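# Set the plastic panel flat inside the gray tray

## Task

Get the plastic panel into the gray tray so that it lies flat against the tray's bottom and stays there by itself, not because a robot tool is holding it; then switch off suction and pull the tools away from it.

## Robot and tools

Robot: two arms, left_arm and right_arm, each ending in a vacuum suction cup instead of fingers. The cup point is the middle of the cup rim (29 mm wide) when nothing touches it, and the cup faces along that point's own +z axis. About 7 cm back from the rim the tool widens, with its body and wrist camera sticking out up to roughly 8 cm sideways.

World frame (used in all printed poses): origin on the table surface midway between the arms, +z up, +x pointing out across the table, left_arm on the +y side. The arm names do not refer to sides of any picture.

execute_actions(actions): actions is a list of actions; each action is a table of 1 to 15 rows, one row per control step of 1/30 s. If fewer than 15 rows are given, the last row is repeated until 15 steps (0.5 s) have passed. Each row holds 14 numbers, all in [-1, 1], covering both arms even if one is idle: left dx, dy, dz, rx, ry, rz, left suction, then right dx, dy, dz, rx, ry, rz, right suction. The six motion numbers are an offset, not a pose: they say where the cup point should be relative to where it was measured when the action began (for a call's first action, the last pose a result reported), expressed in the cup point's own axes. Every row is counted from that same starting pose, not from the previous row. Scale: 1.0 equals 0.6 m of translation or 180 degrees; rx, ry, rz form a single rotation vector. Suction: 1 asks for full vacuum (about 55 kPa under ambient), smaller values ask for that fraction, and 0.05 or less switches it off; the setting persists, so repeat the current value to keep it (a 0 turns it off). An empty list just returns the current state and images. Each step the commanded pose is trimmed to within 100 mm and 16 degrees of the measured pose, so large offsets need several actions; after an action the arm goes at most to its last trimmed pose.

move(target, speed, stop_force, blocking): target is one 14-number row laid out exactly as above, with offsets taken from the pose in the latest result that showed one, in cup point axes. Both cup points follow straight paths that finish together, lasting 0.5 to 10 s (cut off at 10 s). speed is the top path speed in m/s, 0.002 to 0.5, default 0.25; turning is capped at twice that value in rad/s. Paths ignore obstacles and the other arm, and real motion may overshoot speed near full reach. stop_force (N, 9 to 40, shared by both arms, not allowed in the first 0.2 s) ends an arm's path once its wrist sensor feels that much extra push against the motion for 2 steps; the arm then backs to where it was 2 steps earlier and holds. Use it with very low speed when seeking contact; do not rely on it when the cup turns, and omit it when moving away from a surface the cup is pressing. An arm commanded within 1.5 mm and 0.5 degrees of its current pose only triggers at sensor saturation. blocking=false returns after 0.5 s while motion continues; it cannot be combined with stop_force, and other motion commands are refused until a result shows the move has ended (use wait(0) or stop). The result adds a move: line giving the ending per arm (done, off_target, moving, held, fault, contact) and limits (paced = pose was clipped; held = some steps were blocked), plus each cup point's distance from its target.

wait(seconds): 0 to 10; the arms keep their last command and a running move continues. stop(): brakes a running move, needing some room. zoom_image(camera, region): camera is cam_high, cam_left_wrist or cam_right_wrist; region is [x0, y0, x1, y1] in that image's pixels from the top-left, at most 504 by 504. finished_scene(scene): pass the current scene number once the panel rests in the tray and the tools are clear; it cannot be reversed.

Reading results: per arm, end_effector_position (m), end_effector_quat_wxyz and velocities (m/s, rad/s) in the world frame; printed positions can be slightly wrong at long reach. Hand target lines show where the controller is driving each cup point. A pose unreachable line means the clearance check altered or blocked that arm's command. Step readings list positions at some steps, with HELD marking steps where an arm's command was held back. Wrist force and torque are in the cup point's own axes, pointing from a contact back into the arm; offsets up to about 4 N, noise up to about 2.4 N, saturation near 50 N. suction_measured shows achieved vacuum (near 0 means no seal; on an airtight face it settles up to 0.15 below the command); part_present turns 1 at 0.50 and back to 0 below 0.45. Joint torques are total drive output and are noisy. Images: cam_high 896x504, wrist fisheye cameras 616x616; calibration data are given for each.

Gripping: turn suction on and press the whole rim onto a smooth flat face of the panel, away from holes, seams and edges. Under vacuum the cup compresses, bringing the part up to about 10 mm nearer the tool. To release, lower the panel until it rests on the tray floor, set suction to 0, then lift at least 15 mm. If the cup grabs the table, switch suction off.

Cautions: commands lag about 0.17 s and the robot keeps the last command while you think. Arms are stiff, so aiming even slightly beyond a firm contact can trigger a fault: an outside force of 150 N or a joint load limit (142 N m for the three large joints, 26.6 N m for the wrists) freezes that arm for 10 s and drops the rest of the call. Heat above 70 °C gives a MOTOR HOT warning and 85 °C brakes the arm. Never let the arms collide or press on each other, never drop, slam or knock anything off the table, and expect loose objects to be nudged occasionally.

Each tool is called after "Request:" by a JSON object that holds its "op" and its "data".

## Session

Request:
{"op": "execute_actions", "data": {"actions": []}}

Scene clock: 0.00 s.
left_arm: end_effector_position=(+0.4223, +0.5092, +0.2265) suction_measured=0.00 part_present=0 end_effector_quat_wxyz=(-0.001, -0.282, +0.959, +0.000) end_effector_velocity=(+0.000, +0.000, +0.000) end_effector_angular_velocity=(-0.000, -0.001, +0.001) | right_arm: end_effector_position=(+0.4110, -0.4097, +0.2264) suction_measured=0.00 part_present=0 end_effector_quat_wxyz=(-0.001, +0.157, +0.988, -0.001) end_effector_velocity=(-0.000, +0.000, -0.001) end_effector_angular_velocity=(+0.001, +0.003, -0.000)
Joint positions: left_arm=[-0.315 -1.722  2.043 -1.89  -1.572 -0.84 ] | right_arm=[-0.315 -1.722  2.043 -1.89  -1.572  0.208]
Joint velocities: left_arm=[ 0.001 -0.    -0.    -0.001  0.    -0.   ] | right_arm=[-0.     0.002  0.     0.001  0.     0.   ]
Joint torques (N m, as the arm reports them, + toward a larger angle): no reading
Wrist force (N, on the end effector, along its own x y z axes, offset not removed): no reading
Wrist torque (N m, same axes, about the end effector's origin, offset not removed): no reading
Hand target (left_arm): +0.422, +0.509, +0.227; -0.001, -0.282, +0.959, +0.000
Hand target (right_arm): +0.411, -0.410, +0.226; -0.001, +0.157, +0.988, -0.001

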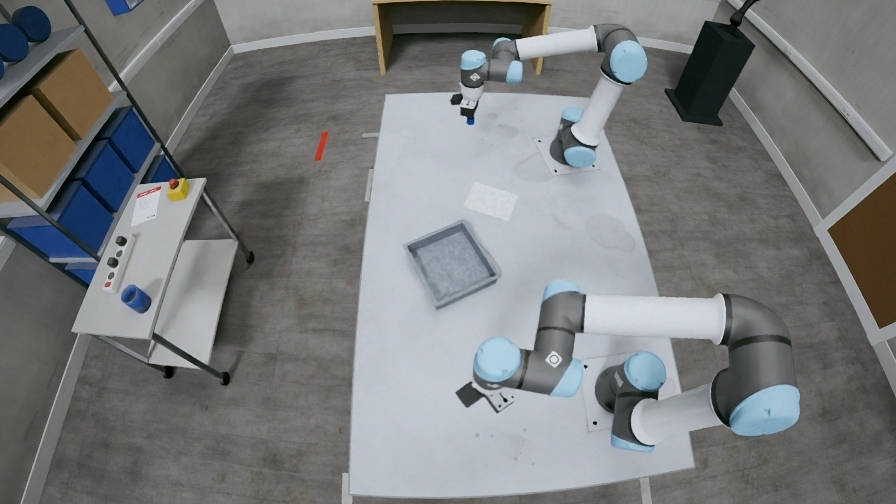

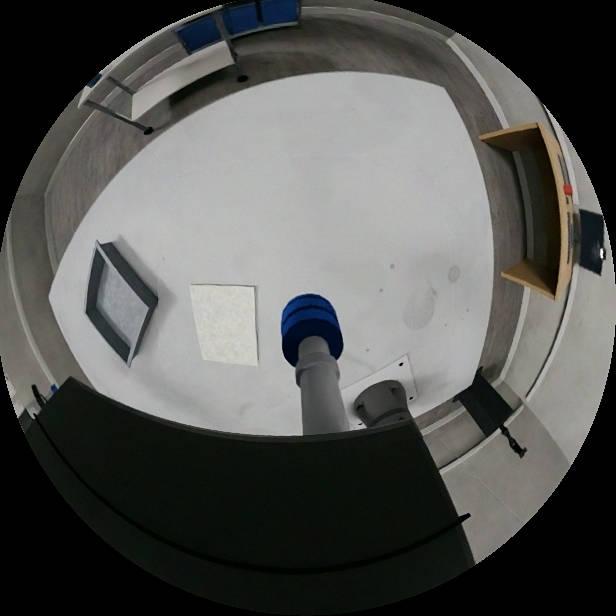

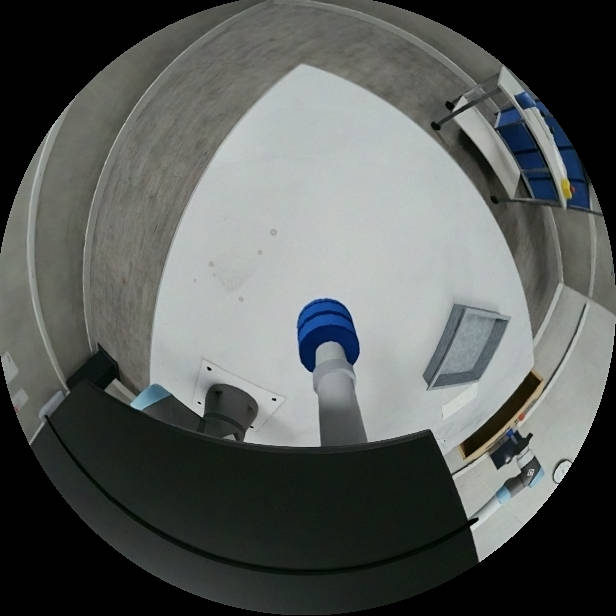

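Request:
{"op": "zoom_image", "data": {"camera": "cam_high", "region": [380, 160, 560, 320]}}

Request:
{"op": "zoom_image", "data": {"camera": "cam_left_wrist", "region": [60, 220, 300, 400]}}

Region (380, 160, 560, 320) of cam_high's 896x504 image, scaled by 2.800, with more detail than that image has.

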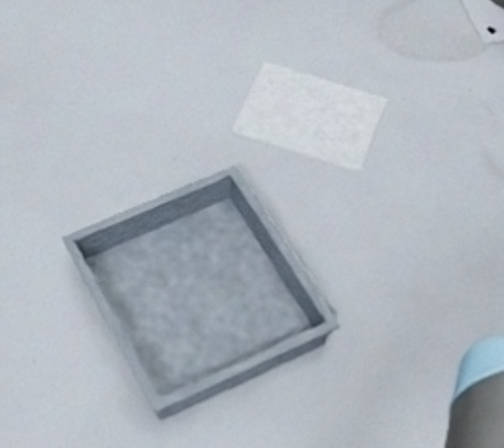

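Region (60, 220, 300, 400) of cam_left_wrist's 616x616 image, scaled by 2.100, with more detail than that image has; it fills the top 378 rows of this view, and the rest is white.

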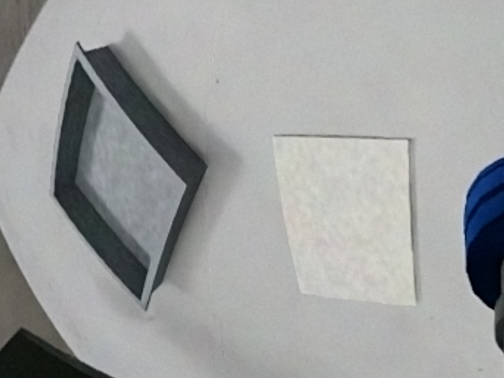

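Request:
{"op": "move", "data": {"target": [0,0,0,0,0,0,0,0.207,0.2975,0.19,0,0,0,0], "speed": 0.35}}

Scene clock: 4.00 s.
left_arm: end_effector_position=(+0.4223, +0.5092, +0.2265) suction_measured=0.00 part_present=0 end_effector_quat_wxyz=(-0.001, -0.282, +0.959, +0.000) end_effector_velocity=(+0.000, +0.000, -0.000) end_effector_angular_velocity=(-0.000, -0.001, +0.001) | right_arm: end_effector_position=(+0.3481, -0.2019, +0.1125) suction_measured=0.00 part_present=0 end_effector_quat_wxyz=(-0.001, +0.157, +0.988, -0.001) end_effector_velocity=(+0.001, +0.001, +0.000) end_effector_angular_velocity=(-0.001, -0.002, -0.000)
Joint positions: left_arm=[-0.315 -1.722  2.043 -1.89  -1.572 -0.84 ] | right_arm=[ 0.195 -1.487  2.149 -2.23  -1.572  0.719]
Joint velocities: left_arm=[ 0.001  0.     0.    -0.001 -0.    -0.   ] | right_arm=[ 0.002  0.002 -0.002 -0.001 -0.002  0.002]
Joint torques (N m, as the arm reports them, + toward a larger angle): left_arm=[  1.79 -13.61 -21.48  -2.41  -0.1    0.13] | right_arm=[  5.69 -11.15 -26.25  -3.97  -1.71   2.41]
Wrist force (N, on the end effector, along its own x y z axes, offset not removed): left_arm=[-1.6 2.5 -2.3] | right_arm=[-2.1 2.8 -0.1]
Wrist torque (N m, same axes, about the end effector's origin, offset not removed): left_arm=[0.24 0.21 -0.04] | right_arm=[0.65 0.44 -0.05]
Hand target (left_arm): +0.422, +0.509, +0.227; -0.001, -0.282, +0.959, +0.000
Hand target (right_arm): +0.348, -0.202, +0.112; -0.001, +0.157, +0.988, -0.001
Off the commanded pose (left_arm): 0.000 m, 0 deg.
Off the commanded pose (right_arm): 0.000 m, 0 deg.
move: done
camera_calibration (this result's frames):
cam_left_wrist: T_world_to_cam=[[0.5466, -0.837062, 0.0235694, 0.193561], [-0.785486, -0.502758, 0.360897, 0.514885], [-0.290244, -0.21578, -0.932308, 0.540792], [0, 0, 0, 1]] pos_world=[0.455596, 0.537577, 0.313803]
cam_right_wrist: T_world_to_cam=[[-0.304723, -0.951338, 0.0458343, -0.086839], [-0.877583, 0.299149, 0.374644, 0.328848], [-0.370124, 0.0739392, -0.926035, 0.347502], [0, 0, 0, 1]] pos_world=[0.390749, -0.206682, 0.202579]

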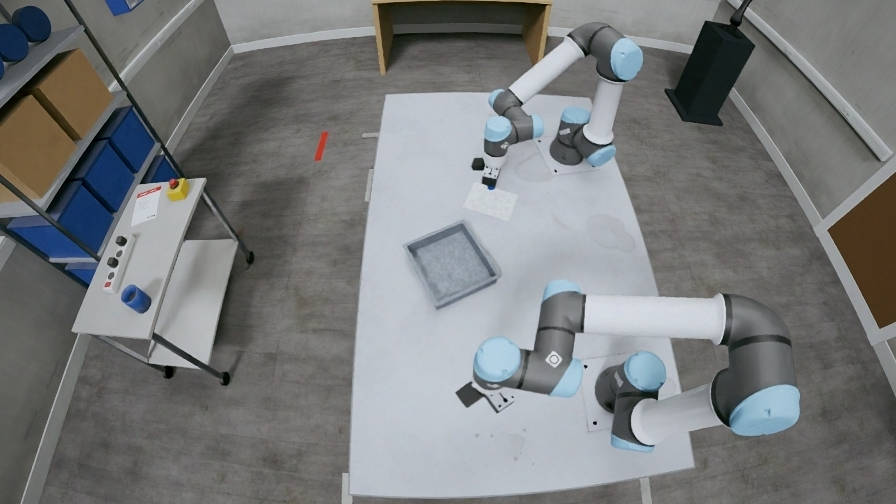

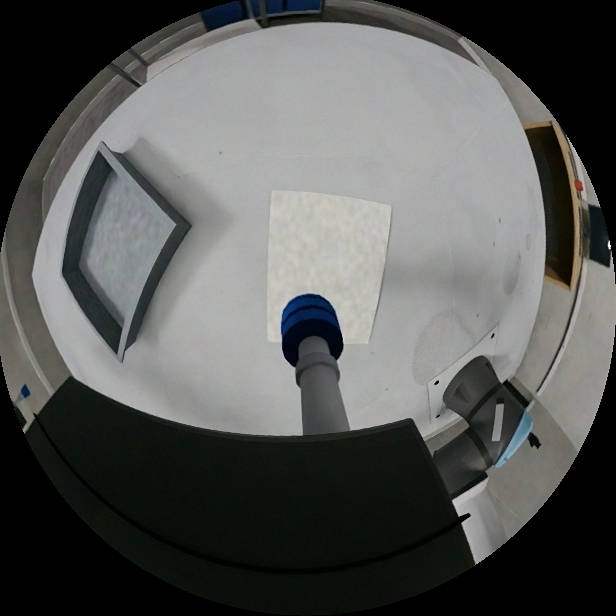

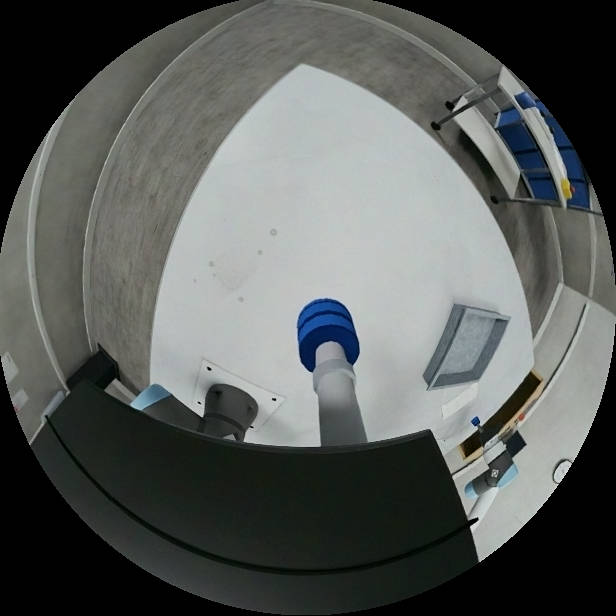

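Request:
{"op": "zoom_image", "data": {"camera": "cam_left_wrist", "region": [230, 170, 430, 370]}}

Region (230, 170, 430, 370) of cam_left_wrist's 616x616 image, scaled by 2.520, with more detail than that image has.

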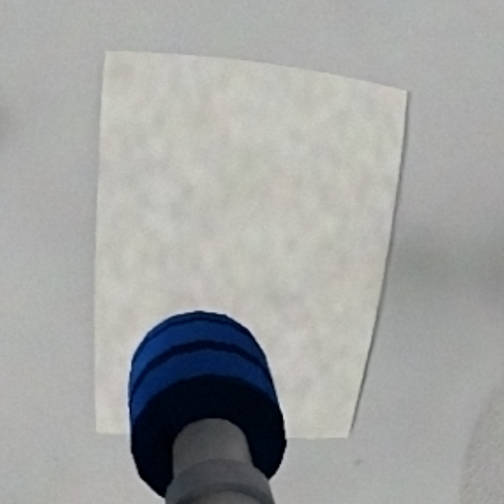

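Request:
{"op": "move", "data": {"target": [0,0,0,0,0,0,0,0.0093,-0.0417,0.14,0,0,0,0], "speed": 0.2}}

Request:
{"op": "move", "data": {"target": [0,0,0,0,0,0,0,0,0,0.06,0,0,0,1], "speed": 0.015, "stop_force": 10}}

Scene clock: 6.10 s.
left_arm: end_effector_position=(+0.4223, +0.5092, +0.2265) suction_measured=0.00 part_present=0 end_effector_quat_wxyz=(-0.001, -0.282, +0.959, +0.000) end_effector_velocity=(+0.000, -0.000, +0.000) end_effector_angular_velocity=(+0.000, +0.000, +0.000) | right_arm: end_effector_position=(+0.3349, -0.2240, +0.0287) suction_measured=0.00 part_present=0 end_effector_quat_wxyz=(-0.001, +0.157, +0.988, -0.001) end_effector_velocity=(+0.000, -0.000, -0.001) end_effector_angular_velocity=(+0.001, -0.002, +0.000)
Joint positions: left_arm=[-0.315 -1.722  2.043 -1.89  -1.572 -0.84 ] | right_arm=[ 0.159 -1.36   2.302 -2.51  -1.572  0.683]
Joint velocities: left_arm=[-0.    -0.    -0.     0.001  0.    -0.   ] | right_arm=[-0.     0.002  0.002 -0.006 -0.    -0.001]
Joint torques (N m, as the arm reports them, + toward a larger angle): left_arm=[  1.71 -13.62 -21.87  -2.34  -0.09   0.06] | right_arm=[ -6.17 -10.94  -7.04  -3.96   1.72  -1.76]
Wrist force (N, on the end effector, along its own x y z axes, offset not removed): left_arm=[-1.7 1.4 0.4] | right_arm=[1.2 1.2 -0.1]
Wrist torque (N m, same axes, about the end effector's origin, offset not removed): left_arm=[0.12 0.11 -0.13] | right_arm=[0.17 -0.05 -0.02]
Hand target (left_arm): +0.422, +0.509, +0.227; -0.001, -0.282, +0.959, +0.000
Hand target (right_arm): +0.335, -0.224, +0.029; -0.001, +0.157, +0.988, -0.001
Off the commanded pose (left_arm): 0.000 m, 0 deg.
Off the commanded pose (right_arm): 0.000 m, 0 deg.
move: done
camera_calibration (this result's frames):
cam_left_wrist: T_world_to_cam=[[0.5466, -0.837062, 0.0235695, 0.19356], [-0.785485, -0.502758, 0.360897, 0.514885], [-0.290244, -0.21578, -0.932308, 0.540792], [0, 0, 0, 1]] pos_world=[0.455596, 0.537577, 0.313802]
cam_right_wrist: T_world_to_cam=[[-0.304719, -0.951338, 0.0458468, -0.108071], [-0.877535, 0.29914, 0.374764, 0.355179], [-0.370242, 0.0739653, -0.925986, 0.266697], [0, 0, 0, 1]] pos_world=[0.377493, -0.228787, 0.118805]

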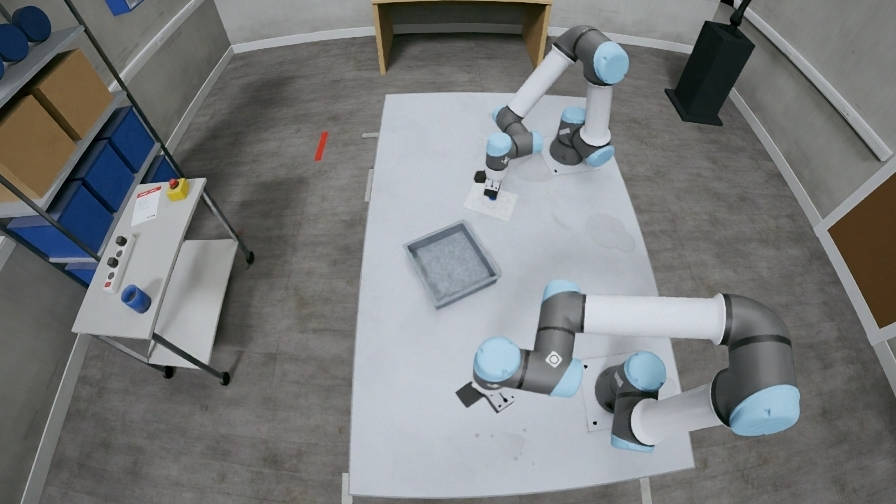

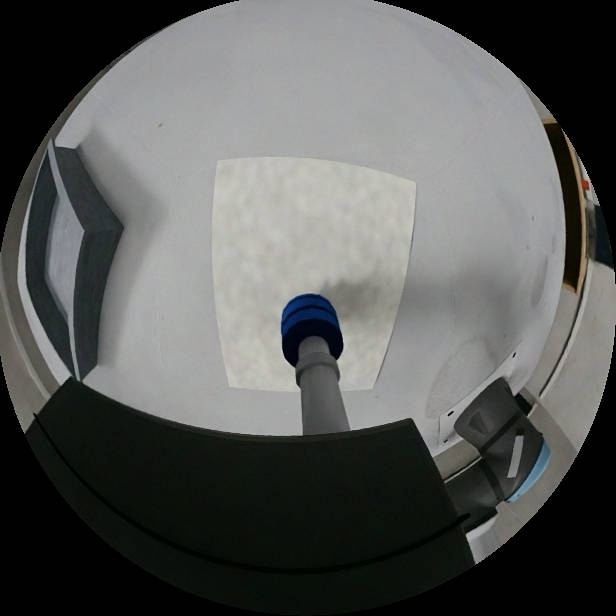

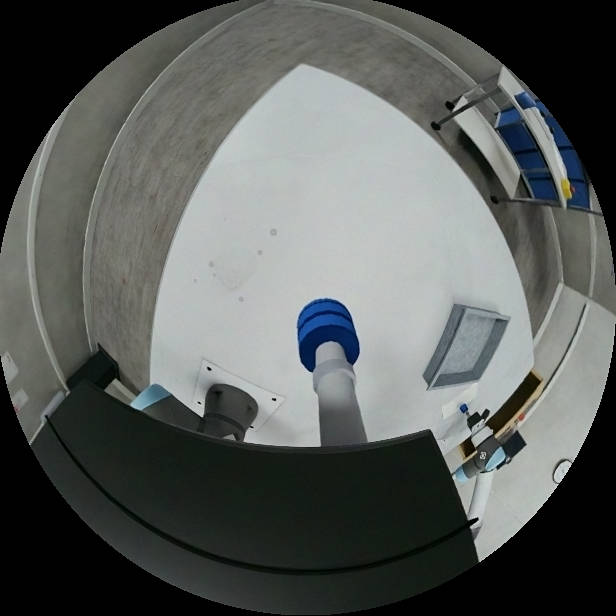

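Scene clock: 8.73 s.
left_arm: end_effector_position=(+0.4223, +0.5092, +0.2265) suction_measured=0.00 part_present=0 end_effector_quat_wxyz=(-0.001, -0.282, +0.959, +0.000) end_effector_velocity=(-0.000, -0.000, -0.001) end_effector_angular_velocity=(+0.001, +0.001, -0.001) | right_arm: end_effector_position=(+0.3347, -0.2240, -0.0050) suction_measured=0.93 part_present=1 end_effector_quat_wxyz=(-0.001, +0.157, +0.988, -0.001) end_effector_velocity=(-0.000, -0.001, +0.003) end_effector_angular_velocity=(-0.002, +0.003, -0.000)
Joint positions: left_arm=[-0.315 -1.722  2.043 -1.89  -1.572 -0.84 ] | right_arm=[ 0.159 -1.27   2.325 -2.622 -1.572  0.683]
Joint velocities: left_arm=[-0.001  0.     0.001  0.     0.     0.   ] | right_arm=[-0.    -0.01  -0.002  0.016 -0.001  0.   ]
Joint torques (N m, as the arm reports them, + toward a larger angle): left_arm=[  1.69 -13.38 -21.98  -2.42  -0.06   0.07] | right_arm=[ -3.33 -20.71 -10.48   2.68   0.28   0.99]
Wrist force (N, on the end effector, along its own x y z axes, offset not removed): left_arm=[-1.5 1.1 1.2] | right_arm=[5.4 -2.6 -43.5]
Wrist torque (N m, same axes, about the end effector's origin, offset not removed): left_arm=[-0.02 0.21 0.17] | right_arm=[0.37 0.07 -0.11]
Hand target (left_arm): +0.422, +0.509, +0.227; -0.001, -0.282, +0.959, +0.000
Hand target (right_arm): +0.335, -0.224, -0.005; -0.001, +0.157, +0.988, -0.001
Off the commanded pose (left_arm): 0.000 m, 0 deg.
Off the commanded pose (right_arm): 0.002 m, 0 deg.
move: contact (right_arm)
camera_calibration (this result's frames):
cam_left_wrist: T_world_to_cam=[[0.5466, -0.837062, 0.0235695, 0.19356], [-0.785485, -0.502758, 0.360897, 0.514885], [-0.290244, -0.21578, -0.932308, 0.540793], [0, 0, 0, 1]] pos_world=[0.455596, 0.537577, 0.313802]
cam_right_wrist: T_world_to_cam=[[-0.304703, -0.951335, 0.0460288, -0.106658], [-0.877428, 0.299175, 0.374987, 0.367635], [-0.370509, 0.0738727, -0.925887, 0.23551], [0, 0, 0, 1]] pos_world=[0.377333, -0.228852, 0.0851069]

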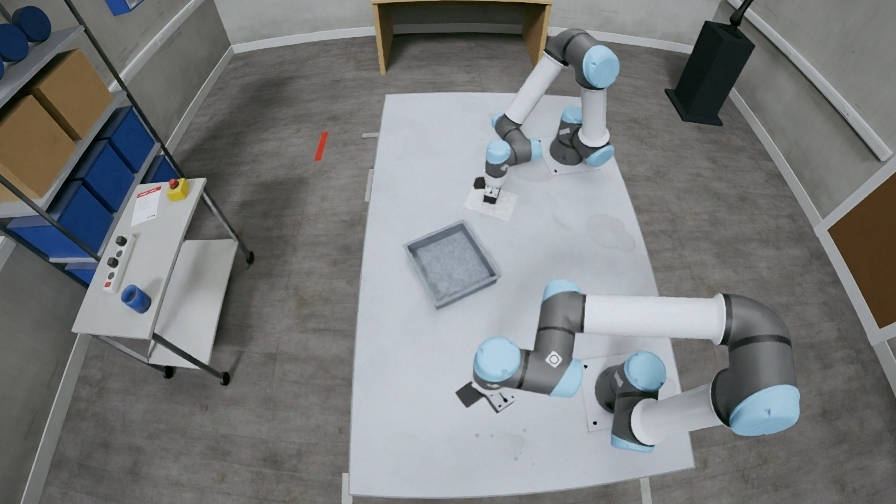

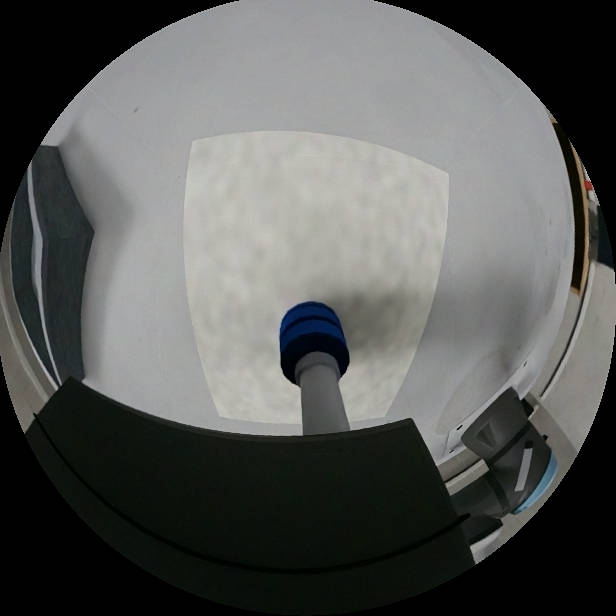

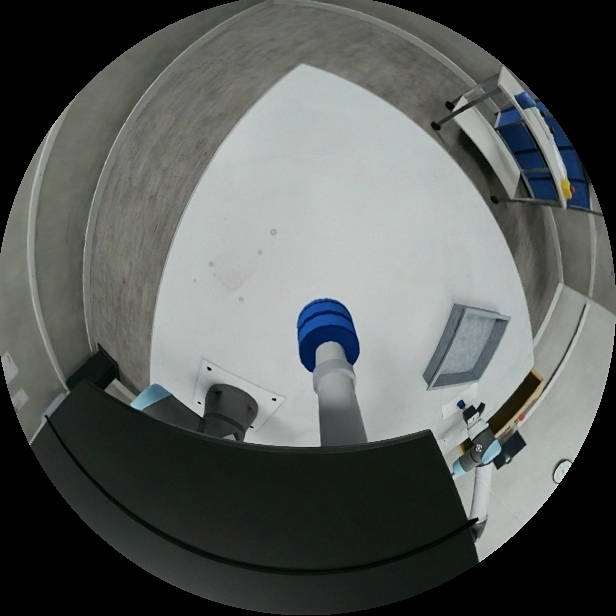

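Request:
{"op": "move", "data": {"target": [0,0,0,0,0,0,0,0,0,-0.04,0,0,0,1], "speed": 0.06}}

Request:
{"op": "move", "data": {"target": [0,0,0,0,0,0,0,0,0,-0.17,0,0,0.233,1], "speed": 0.2}}

Scene clock: 9.87 s.
left_arm: end_effector_position=(+0.4223, +0.5092, +0.2265) suction_measured=0.00 part_present=0 end_effector_quat_wxyz=(-0.001, -0.282, +0.959, +0.000) end_effector_velocity=(-0.000, -0.000, -0.000) end_effector_angular_velocity=(+0.001, +0.001, -0.001) | right_arm: end_effector_position=(+0.3347, -0.2240, +0.0189) suction_measured=0.96 part_present=1 end_effector_quat_wxyz=(-0.001, +0.157, +0.988, -0.001) end_effector_velocity=(+0.000, -0.000, +0.001) end_effector_angular_velocity=(-0.001, -0.000, -0.000)
Joint positions: left_arm=[-0.315 -1.722  2.043 -1.89  -1.572 -0.84 ] | right_arm=[ 0.159 -1.335  2.31  -2.542 -1.572  0.683]
Joint velocities: left_arm=[-0.     0.    -0.     0.001  0.     0.   ] | right_arm=[-0.    -0.002 -0.002  0.004 -0.001  0.   ]
Joint torques (N m, as the arm reports them, + toward a larger angle): left_arm=[  1.66 -13.34 -21.84  -2.36  -0.04   0.06] | right_arm=[  0.33 -36.15 -22.57  -0.47   0.39   1.17]
Wrist force (N, on the end effector, along its own x y z axes, offset not removed): left_arm=[-4.1 1.5 0.3] | right_arm=[-1.2 1.0 0.4]
Wrist torque (N m, same axes, about the end effector's origin, offset not removed): left_arm=[0.16 0.44 0.09] | right_arm=[0.40 0.37 -0.05]
Hand target (left_arm): +0.422, +0.509, +0.227; -0.001, -0.282, +0.959, +0.000
Hand target (right_arm): +0.335, -0.224, +0.019; -0.001, +0.157, +0.988, -0.001
Off the commanded pose (left_arm): 0.000 m, 0 deg.
Off the commanded pose (right_arm): 0.000 m, 0 deg.
move: done
camera_calibration (this result's frames):
cam_left_wrist: T_world_to_cam=[[0.5466, -0.837062, 0.0235693, 0.19356], [-0.785485, -0.502758, 0.360897, 0.514885], [-0.290244, -0.21578, -0.932308, 0.540792], [0, 0, 0, 1]] pos_world=[0.455596, 0.537577, 0.313803]
cam_right_wrist: T_world_to_cam=[[-0.304745, -0.951321, 0.046022, -0.107704], [-0.877418, 0.299211, 0.374979, 0.358728], [-0.370496, 0.0738925, -0.92589, 0.257633], [0, 0, 0, 1]] pos_world=[0.377384, -0.228834, 0.108981]

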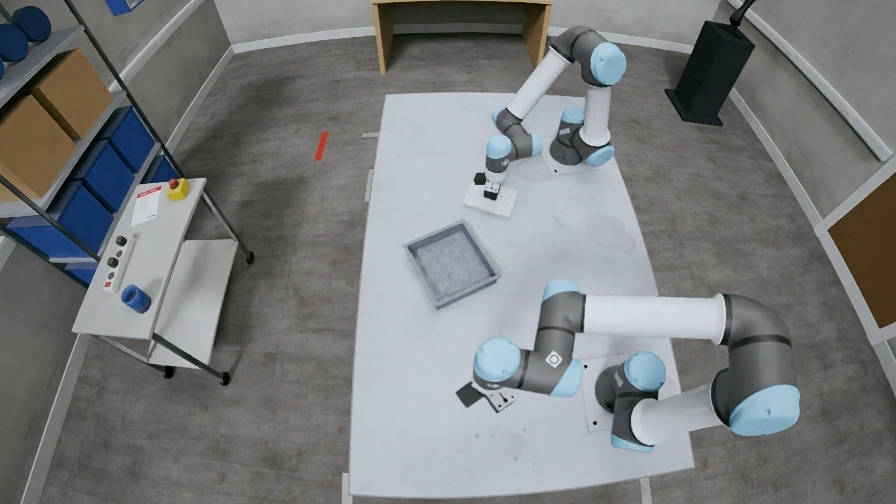

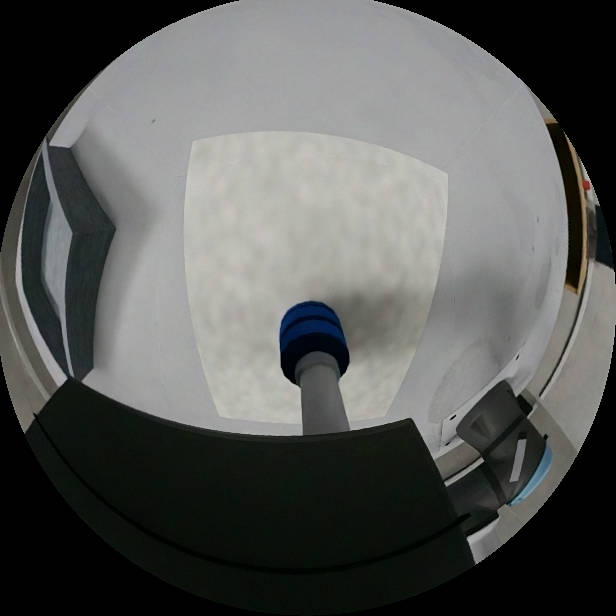

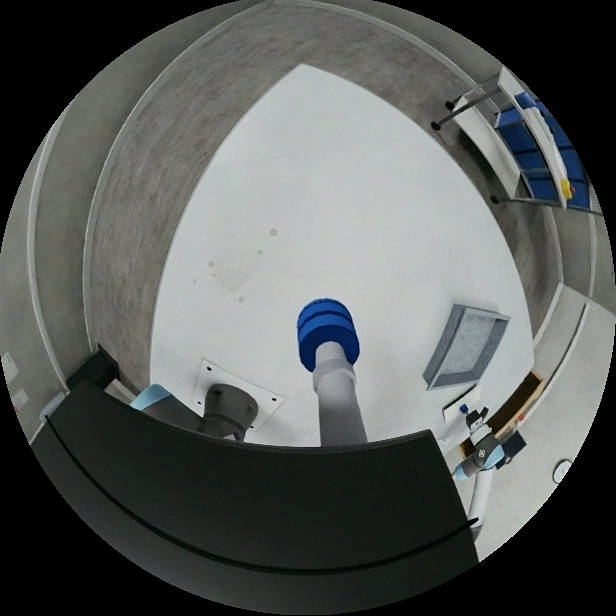

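Scene clock: 12.13 s.
left_arm: end_effector_position=(+0.4223, +0.5092, +0.2265) suction_measured=0.00 part_present=0 end_effector_quat_wxyz=(-0.001, -0.282, +0.959, +0.000) end_effector_velocity=(+0.001, +0.000, +0.001) end_effector_angular_velocity=(-0.001, -0.002, +0.001) | right_arm: end_effector_position=(+0.3350, -0.2240, +0.1207) suction_measured=0.96 part_present=1 end_effector_quat_wxyz=(-0.000, +0.500, +0.866, -0.002) end_effector_velocity=(+0.000, +0.000, +0.001) end_effector_angular_velocity=(-0.000, -0.001, -0.006)
Joint positions: left_arm=[-0.315 -1.722  2.043 -1.89  -1.572 -0.84 ] | right_arm=[ 0.159 -1.558  2.199 -2.208 -1.572  1.414]
Joint velocities: left_arm=[ 0.001  0.    -0.002 -0.    -0.    -0.   ] | right_arm=[ 0.001 -0.002 -0.002  0.003 -0.001  0.007]
Joint torques (N m, as the arm reports them, + toward a larger angle): left_arm=[  1.76 -13.68 -21.37  -2.43  -0.14   0.07] | right_arm=[  4.98 -31.62 -26.72  -0.34  -1.71   2.31]
Wrist force (N, on the end effector, along its own x y z axes, offset not removed): left_arm=[-1.9 1.1 1.1] | right_arm=[0.7 0.1 2.4]
Wrist torque (N m, same axes, about the end effector's origin, offset not removed): left_arm=[0.07 0.24 0.19] | right_arm=[-0.09 -0.01 0.04]
Hand target (left_arm): +0.422, +0.509, +0.227; -0.001, -0.282, +0.959, +0.000
Hand target (right_arm): +0.335, -0.224, +0.121; -0.000, +0.500, +0.866, -0.002
Off the commanded pose (left_arm): 0.000 m, 0 deg.
Off the commanded pose (right_arm): 0.000 m, 0 deg.
move: done
camera_calibration (this result's frames):
cam_right_wrist: T_world_to_cam=[[-0.862329, -0.504243, 0.046121, 0.174669], [-0.453454, 0.80957, 0.372795, 0.293303], [-0.225318, 0.300559, -0.926767, 0.354223], [0, 0, 0, 1]] pos_world=[0.363435, -0.255838, 0.210884]

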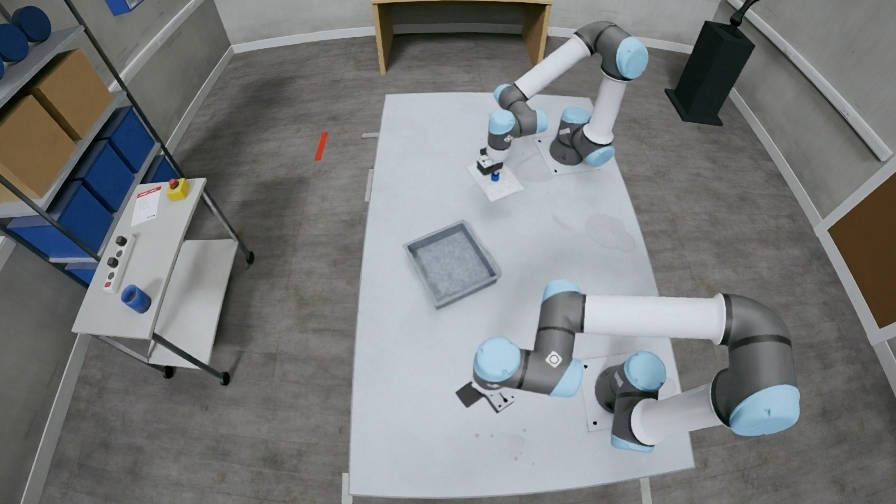

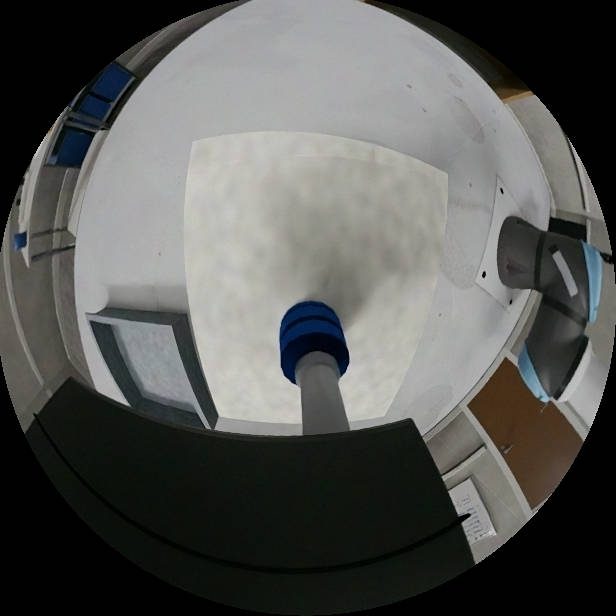

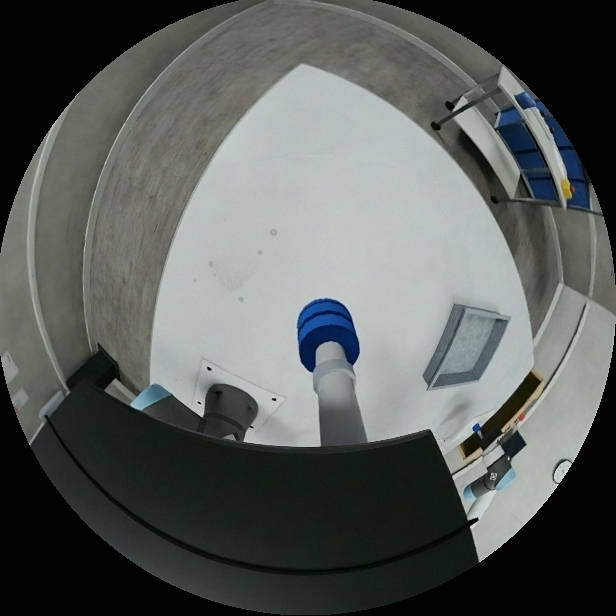

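Request:
{"op": "move", "data": {"target": [0,0,0,0,0,0,0,0.2705,0.4448,0.03,0,0,0,1], "speed": 0.25}}

Request:
{"op": "zoom_image", "data": {"camera": "cam_high", "region": [370, 150, 550, 330]}}

Request:
{"op": "zoom_image", "data": {"camera": "cam_right_wrist", "region": [400, 280, 560, 440]}}

Scene clock: 14.30 s.
left_arm: end_effector_position=(+0.4223, +0.5092, +0.2265) suction_measured=0.00 part_present=0 end_effector_quat_wxyz=(-0.001, -0.282, +0.959, +0.000) end_effector_velocity=(-0.000, +0.000, -0.000) end_effector_angular_velocity=(+0.000, +0.001, +0.000) | right_arm: end_effector_position=(+0.4850, +0.0500, +0.1022) suction_measured=0.96 part_present=1 end_effector_quat_wxyz=(+0.000, +0.500, +0.866, -0.002) end_effector_velocity=(+0.001, +0.001, +0.002) end_effector_angular_velocity=(+0.001, -0.002, +0.001)
Joint positions: left_arm=[-0.315 -1.722  2.043 -1.89  -1.572 -0.84 ] | right_arm=[ 0.449 -0.89   1.306 -1.983 -1.572  1.704]
Joint velocities: left_arm=[ 0.     0.     0.001  0.     0.    -0.   ] | right_arm=[ 0.     0.    -0.006  0.004 -0.    -0.   ]
Joint torques (N m, as the arm reports them, + toward a larger angle): left_arm=[  2.37 -13.23 -21.84  -2.49  -0.18   0.16] | right_arm=[  5.56 -36.61 -30.18  -0.28  -1.83   2.22]
Wrist force (N, on the end effector, along its own x y z axes, offset not removed): left_arm=[-2.8 -0.1 0.0] | right_arm=[-0.4 -0.9 2.3]
Wrist torque (N m, same axes, about the end effector's origin, offset not removed): left_arm=[-0.21 0.35 0.12] | right_arm=[0.04 0.17 -0.01]
Hand target (left_arm): +0.422, +0.509, +0.227; -0.001, -0.282, +0.959, +0.000
Hand target (right_arm): +0.485, +0.050, +0.102; +0.000, +0.500, +0.866, -0.002
Off the commanded pose (left_arm): 0.000 m, 0 deg.
Off the commanded pose (right_arm): 0.001 m, 0 deg.
move: done
camera_calibration (this result's frames):
cam_left_wrist: T_world_to_cam=[[0.5466, -0.837062, 0.0235694, 0.19356], [-0.785485, -0.502758, 0.360897, 0.514885], [-0.290244, -0.21578, -0.932308, 0.540792], [0, 0, 0, 1]] pos_world=[0.455596, 0.537577, 0.313802]
cam_right_wrist: T_world_to_cam=[[-0.862366, -0.504229, 0.0455901, 0.443042], [-0.453769, 0.80971, 0.372106, 0.146631], [-0.224541, 0.300204, -0.92707, 0.288225], [0, 0, 0, 1]] pos_world=[0.513319, 0.01814, 0.192444]

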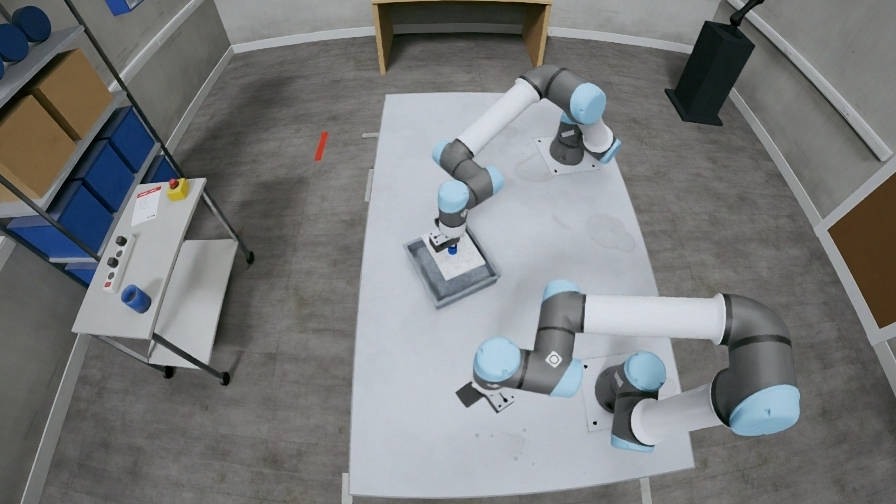

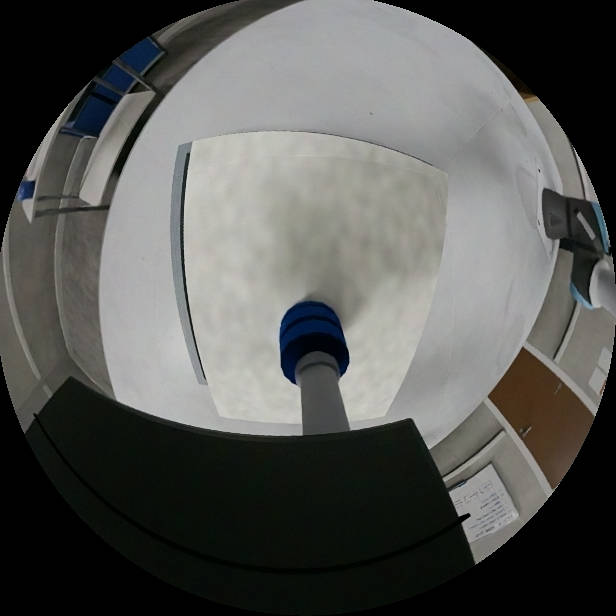

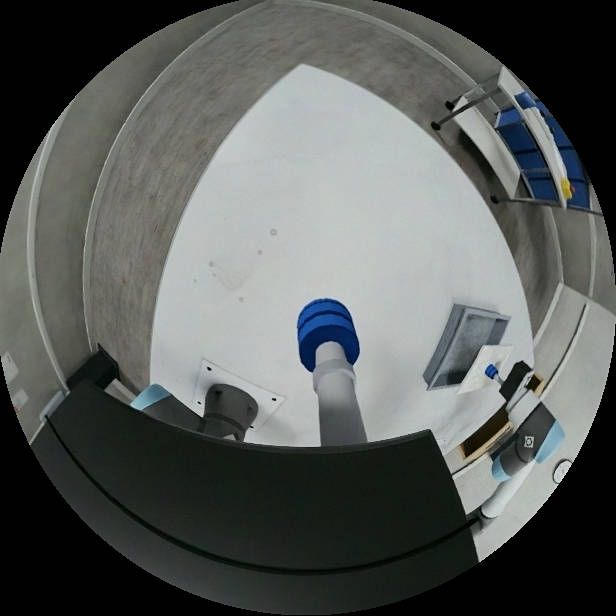

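Region (370, 150, 550, 330) of cam_high's 896x504 image, scaled by 2.800, with more detail than that image has.

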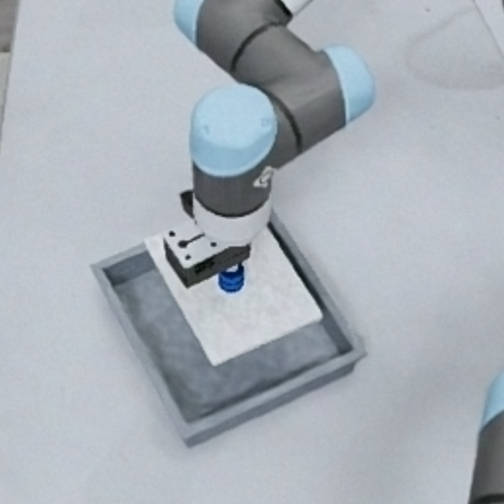

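Region (400, 280, 560, 440) of cam_right_wrist's 616x616 image, scaled by 3.150, with more detail than that image has.

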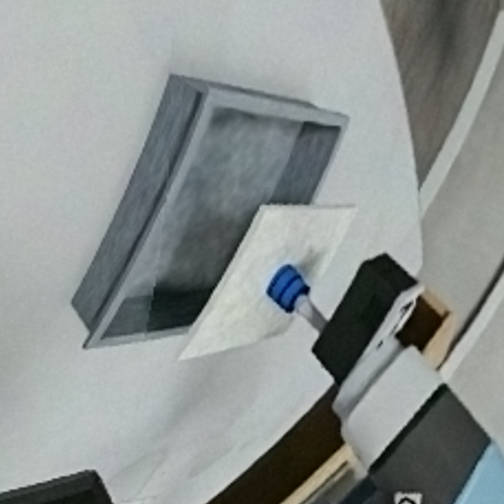

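Request:
{"op": "move", "data": {"target": [0,0,0,0,0,0,0,-0.0098,0.0137,0.085,0,0,0,1], "speed": 0.08}}

Request:
{"op": "zoom_image", "data": {"camera": "cam_high", "region": [370, 150, 550, 330]}}

Scene clock: 16.27 s.
left_arm: end_effector_position=(+0.4223, +0.5092, +0.2265) suction_measured=0.00 part_present=0 end_effector_quat_wxyz=(-0.001, -0.282, +0.959, +0.000) end_effector_velocity=(+0.001, -0.000, +0.000) end_effector_angular_velocity=(-0.001, -0.002, -0.001) | right_arm: end_effector_position=(+0.4949, +0.0490, +0.0513) suction_measured=0.96 part_present=1 end_effector_quat_wxyz=(+0.000, +0.500, +0.866, -0.002) end_effector_velocity=(-0.000, +0.000, -0.001) end_effector_angular_velocity=(+0.001, +0.001, -0.000)
Joint positions: left_arm=[-0.315 -1.722  2.043 -1.89  -1.572 -0.84 ] | right_arm=[ 0.44  -0.822  1.328 -2.074 -1.572  1.695]
Joint velocities: left_arm=[-0.     0.    -0.001 -0.001 -0.     0.   ] | right_arm=[-0.     0.001  0.001 -0.002  0.002 -0.   ]
Joint torques (N m, as the arm reports them, + toward a larger angle): left_arm=[  2.01 -13.66 -21.59  -2.31  -0.13   0.06] | right_arm=[ -6.   -36.87 -13.15  -4.24  -1.23  -1.86]
Wrist force (N, on the end effector, along its own x y z axes, offset not removed): left_arm=[-2.5 1.6 2.2] | right_arm=[-1.3 0.3 1.5]
Wrist torque (N m, same axes, about the end effector's origin, offset not removed): left_arm=[0.22 0.09 0.07] | right_arm=[0.17 0.35 0.01]
Hand target (left_arm): +0.422, +0.509, +0.227; -0.001, -0.282, +0.959, +0.000
Hand target (right_arm): +0.495, +0.049, +0.051; +0.000, +0.500, +0.866, -0.002
Off the commanded pose (left_arm): 0.000 m, 0 deg.
Off the commanded pose (right_arm): 0.000 m, 0 deg.
move: done
camera_calibration (this result's frames):
cam_left_wrist: T_world_to_cam=[[0.5466, -0.837062, 0.0235695, 0.19356], [-0.785486, -0.502758, 0.360897, 0.514885], [-0.290243, -0.21578, -0.932308, 0.540792], [0, 0, 0, 1]] pos_world=[0.455596, 0.537577, 0.313803]
cam_right_wrist: T_world_to_cam=[[-0.862365, -0.504231, 0.0455929, 0.453415], [-0.45377, 0.80971, 0.372105, 0.170921], [-0.224544, 0.300201, -0.92707, 0.243583], [0, 0, 0, 1]] pos_world=[0.523263, 0.0171053, 0.141545]

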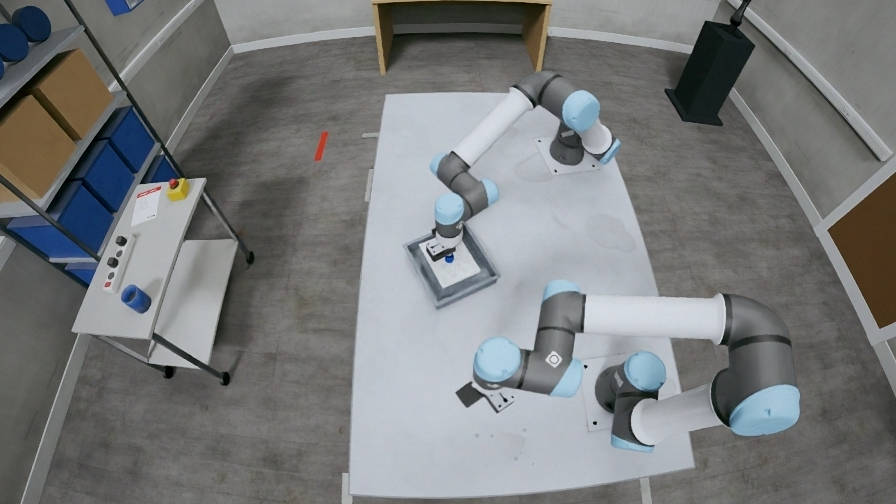

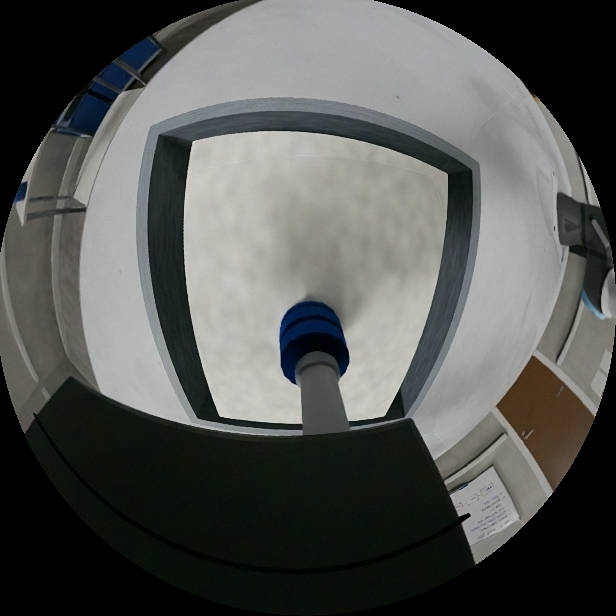

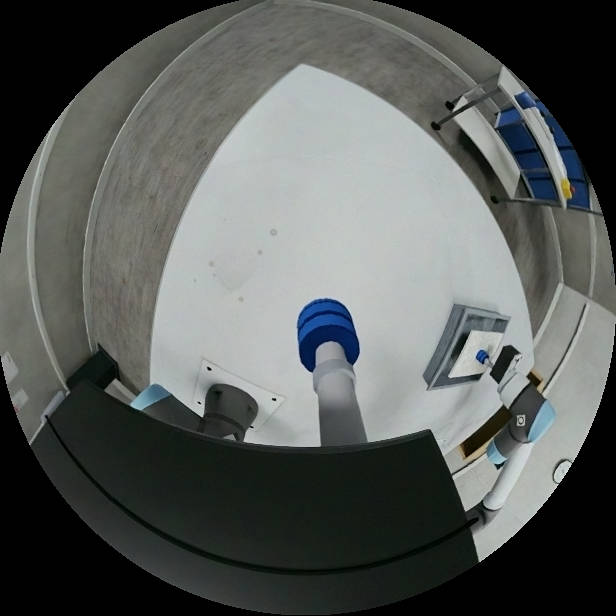

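Region (370, 150, 550, 330) of cam_high's 896x504 image, scaled by 2.800, with more detail than that image has.

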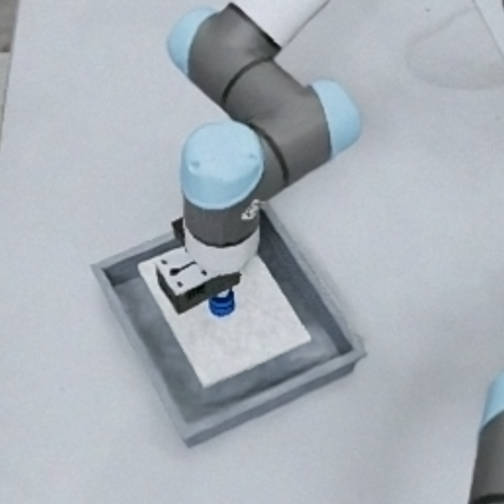

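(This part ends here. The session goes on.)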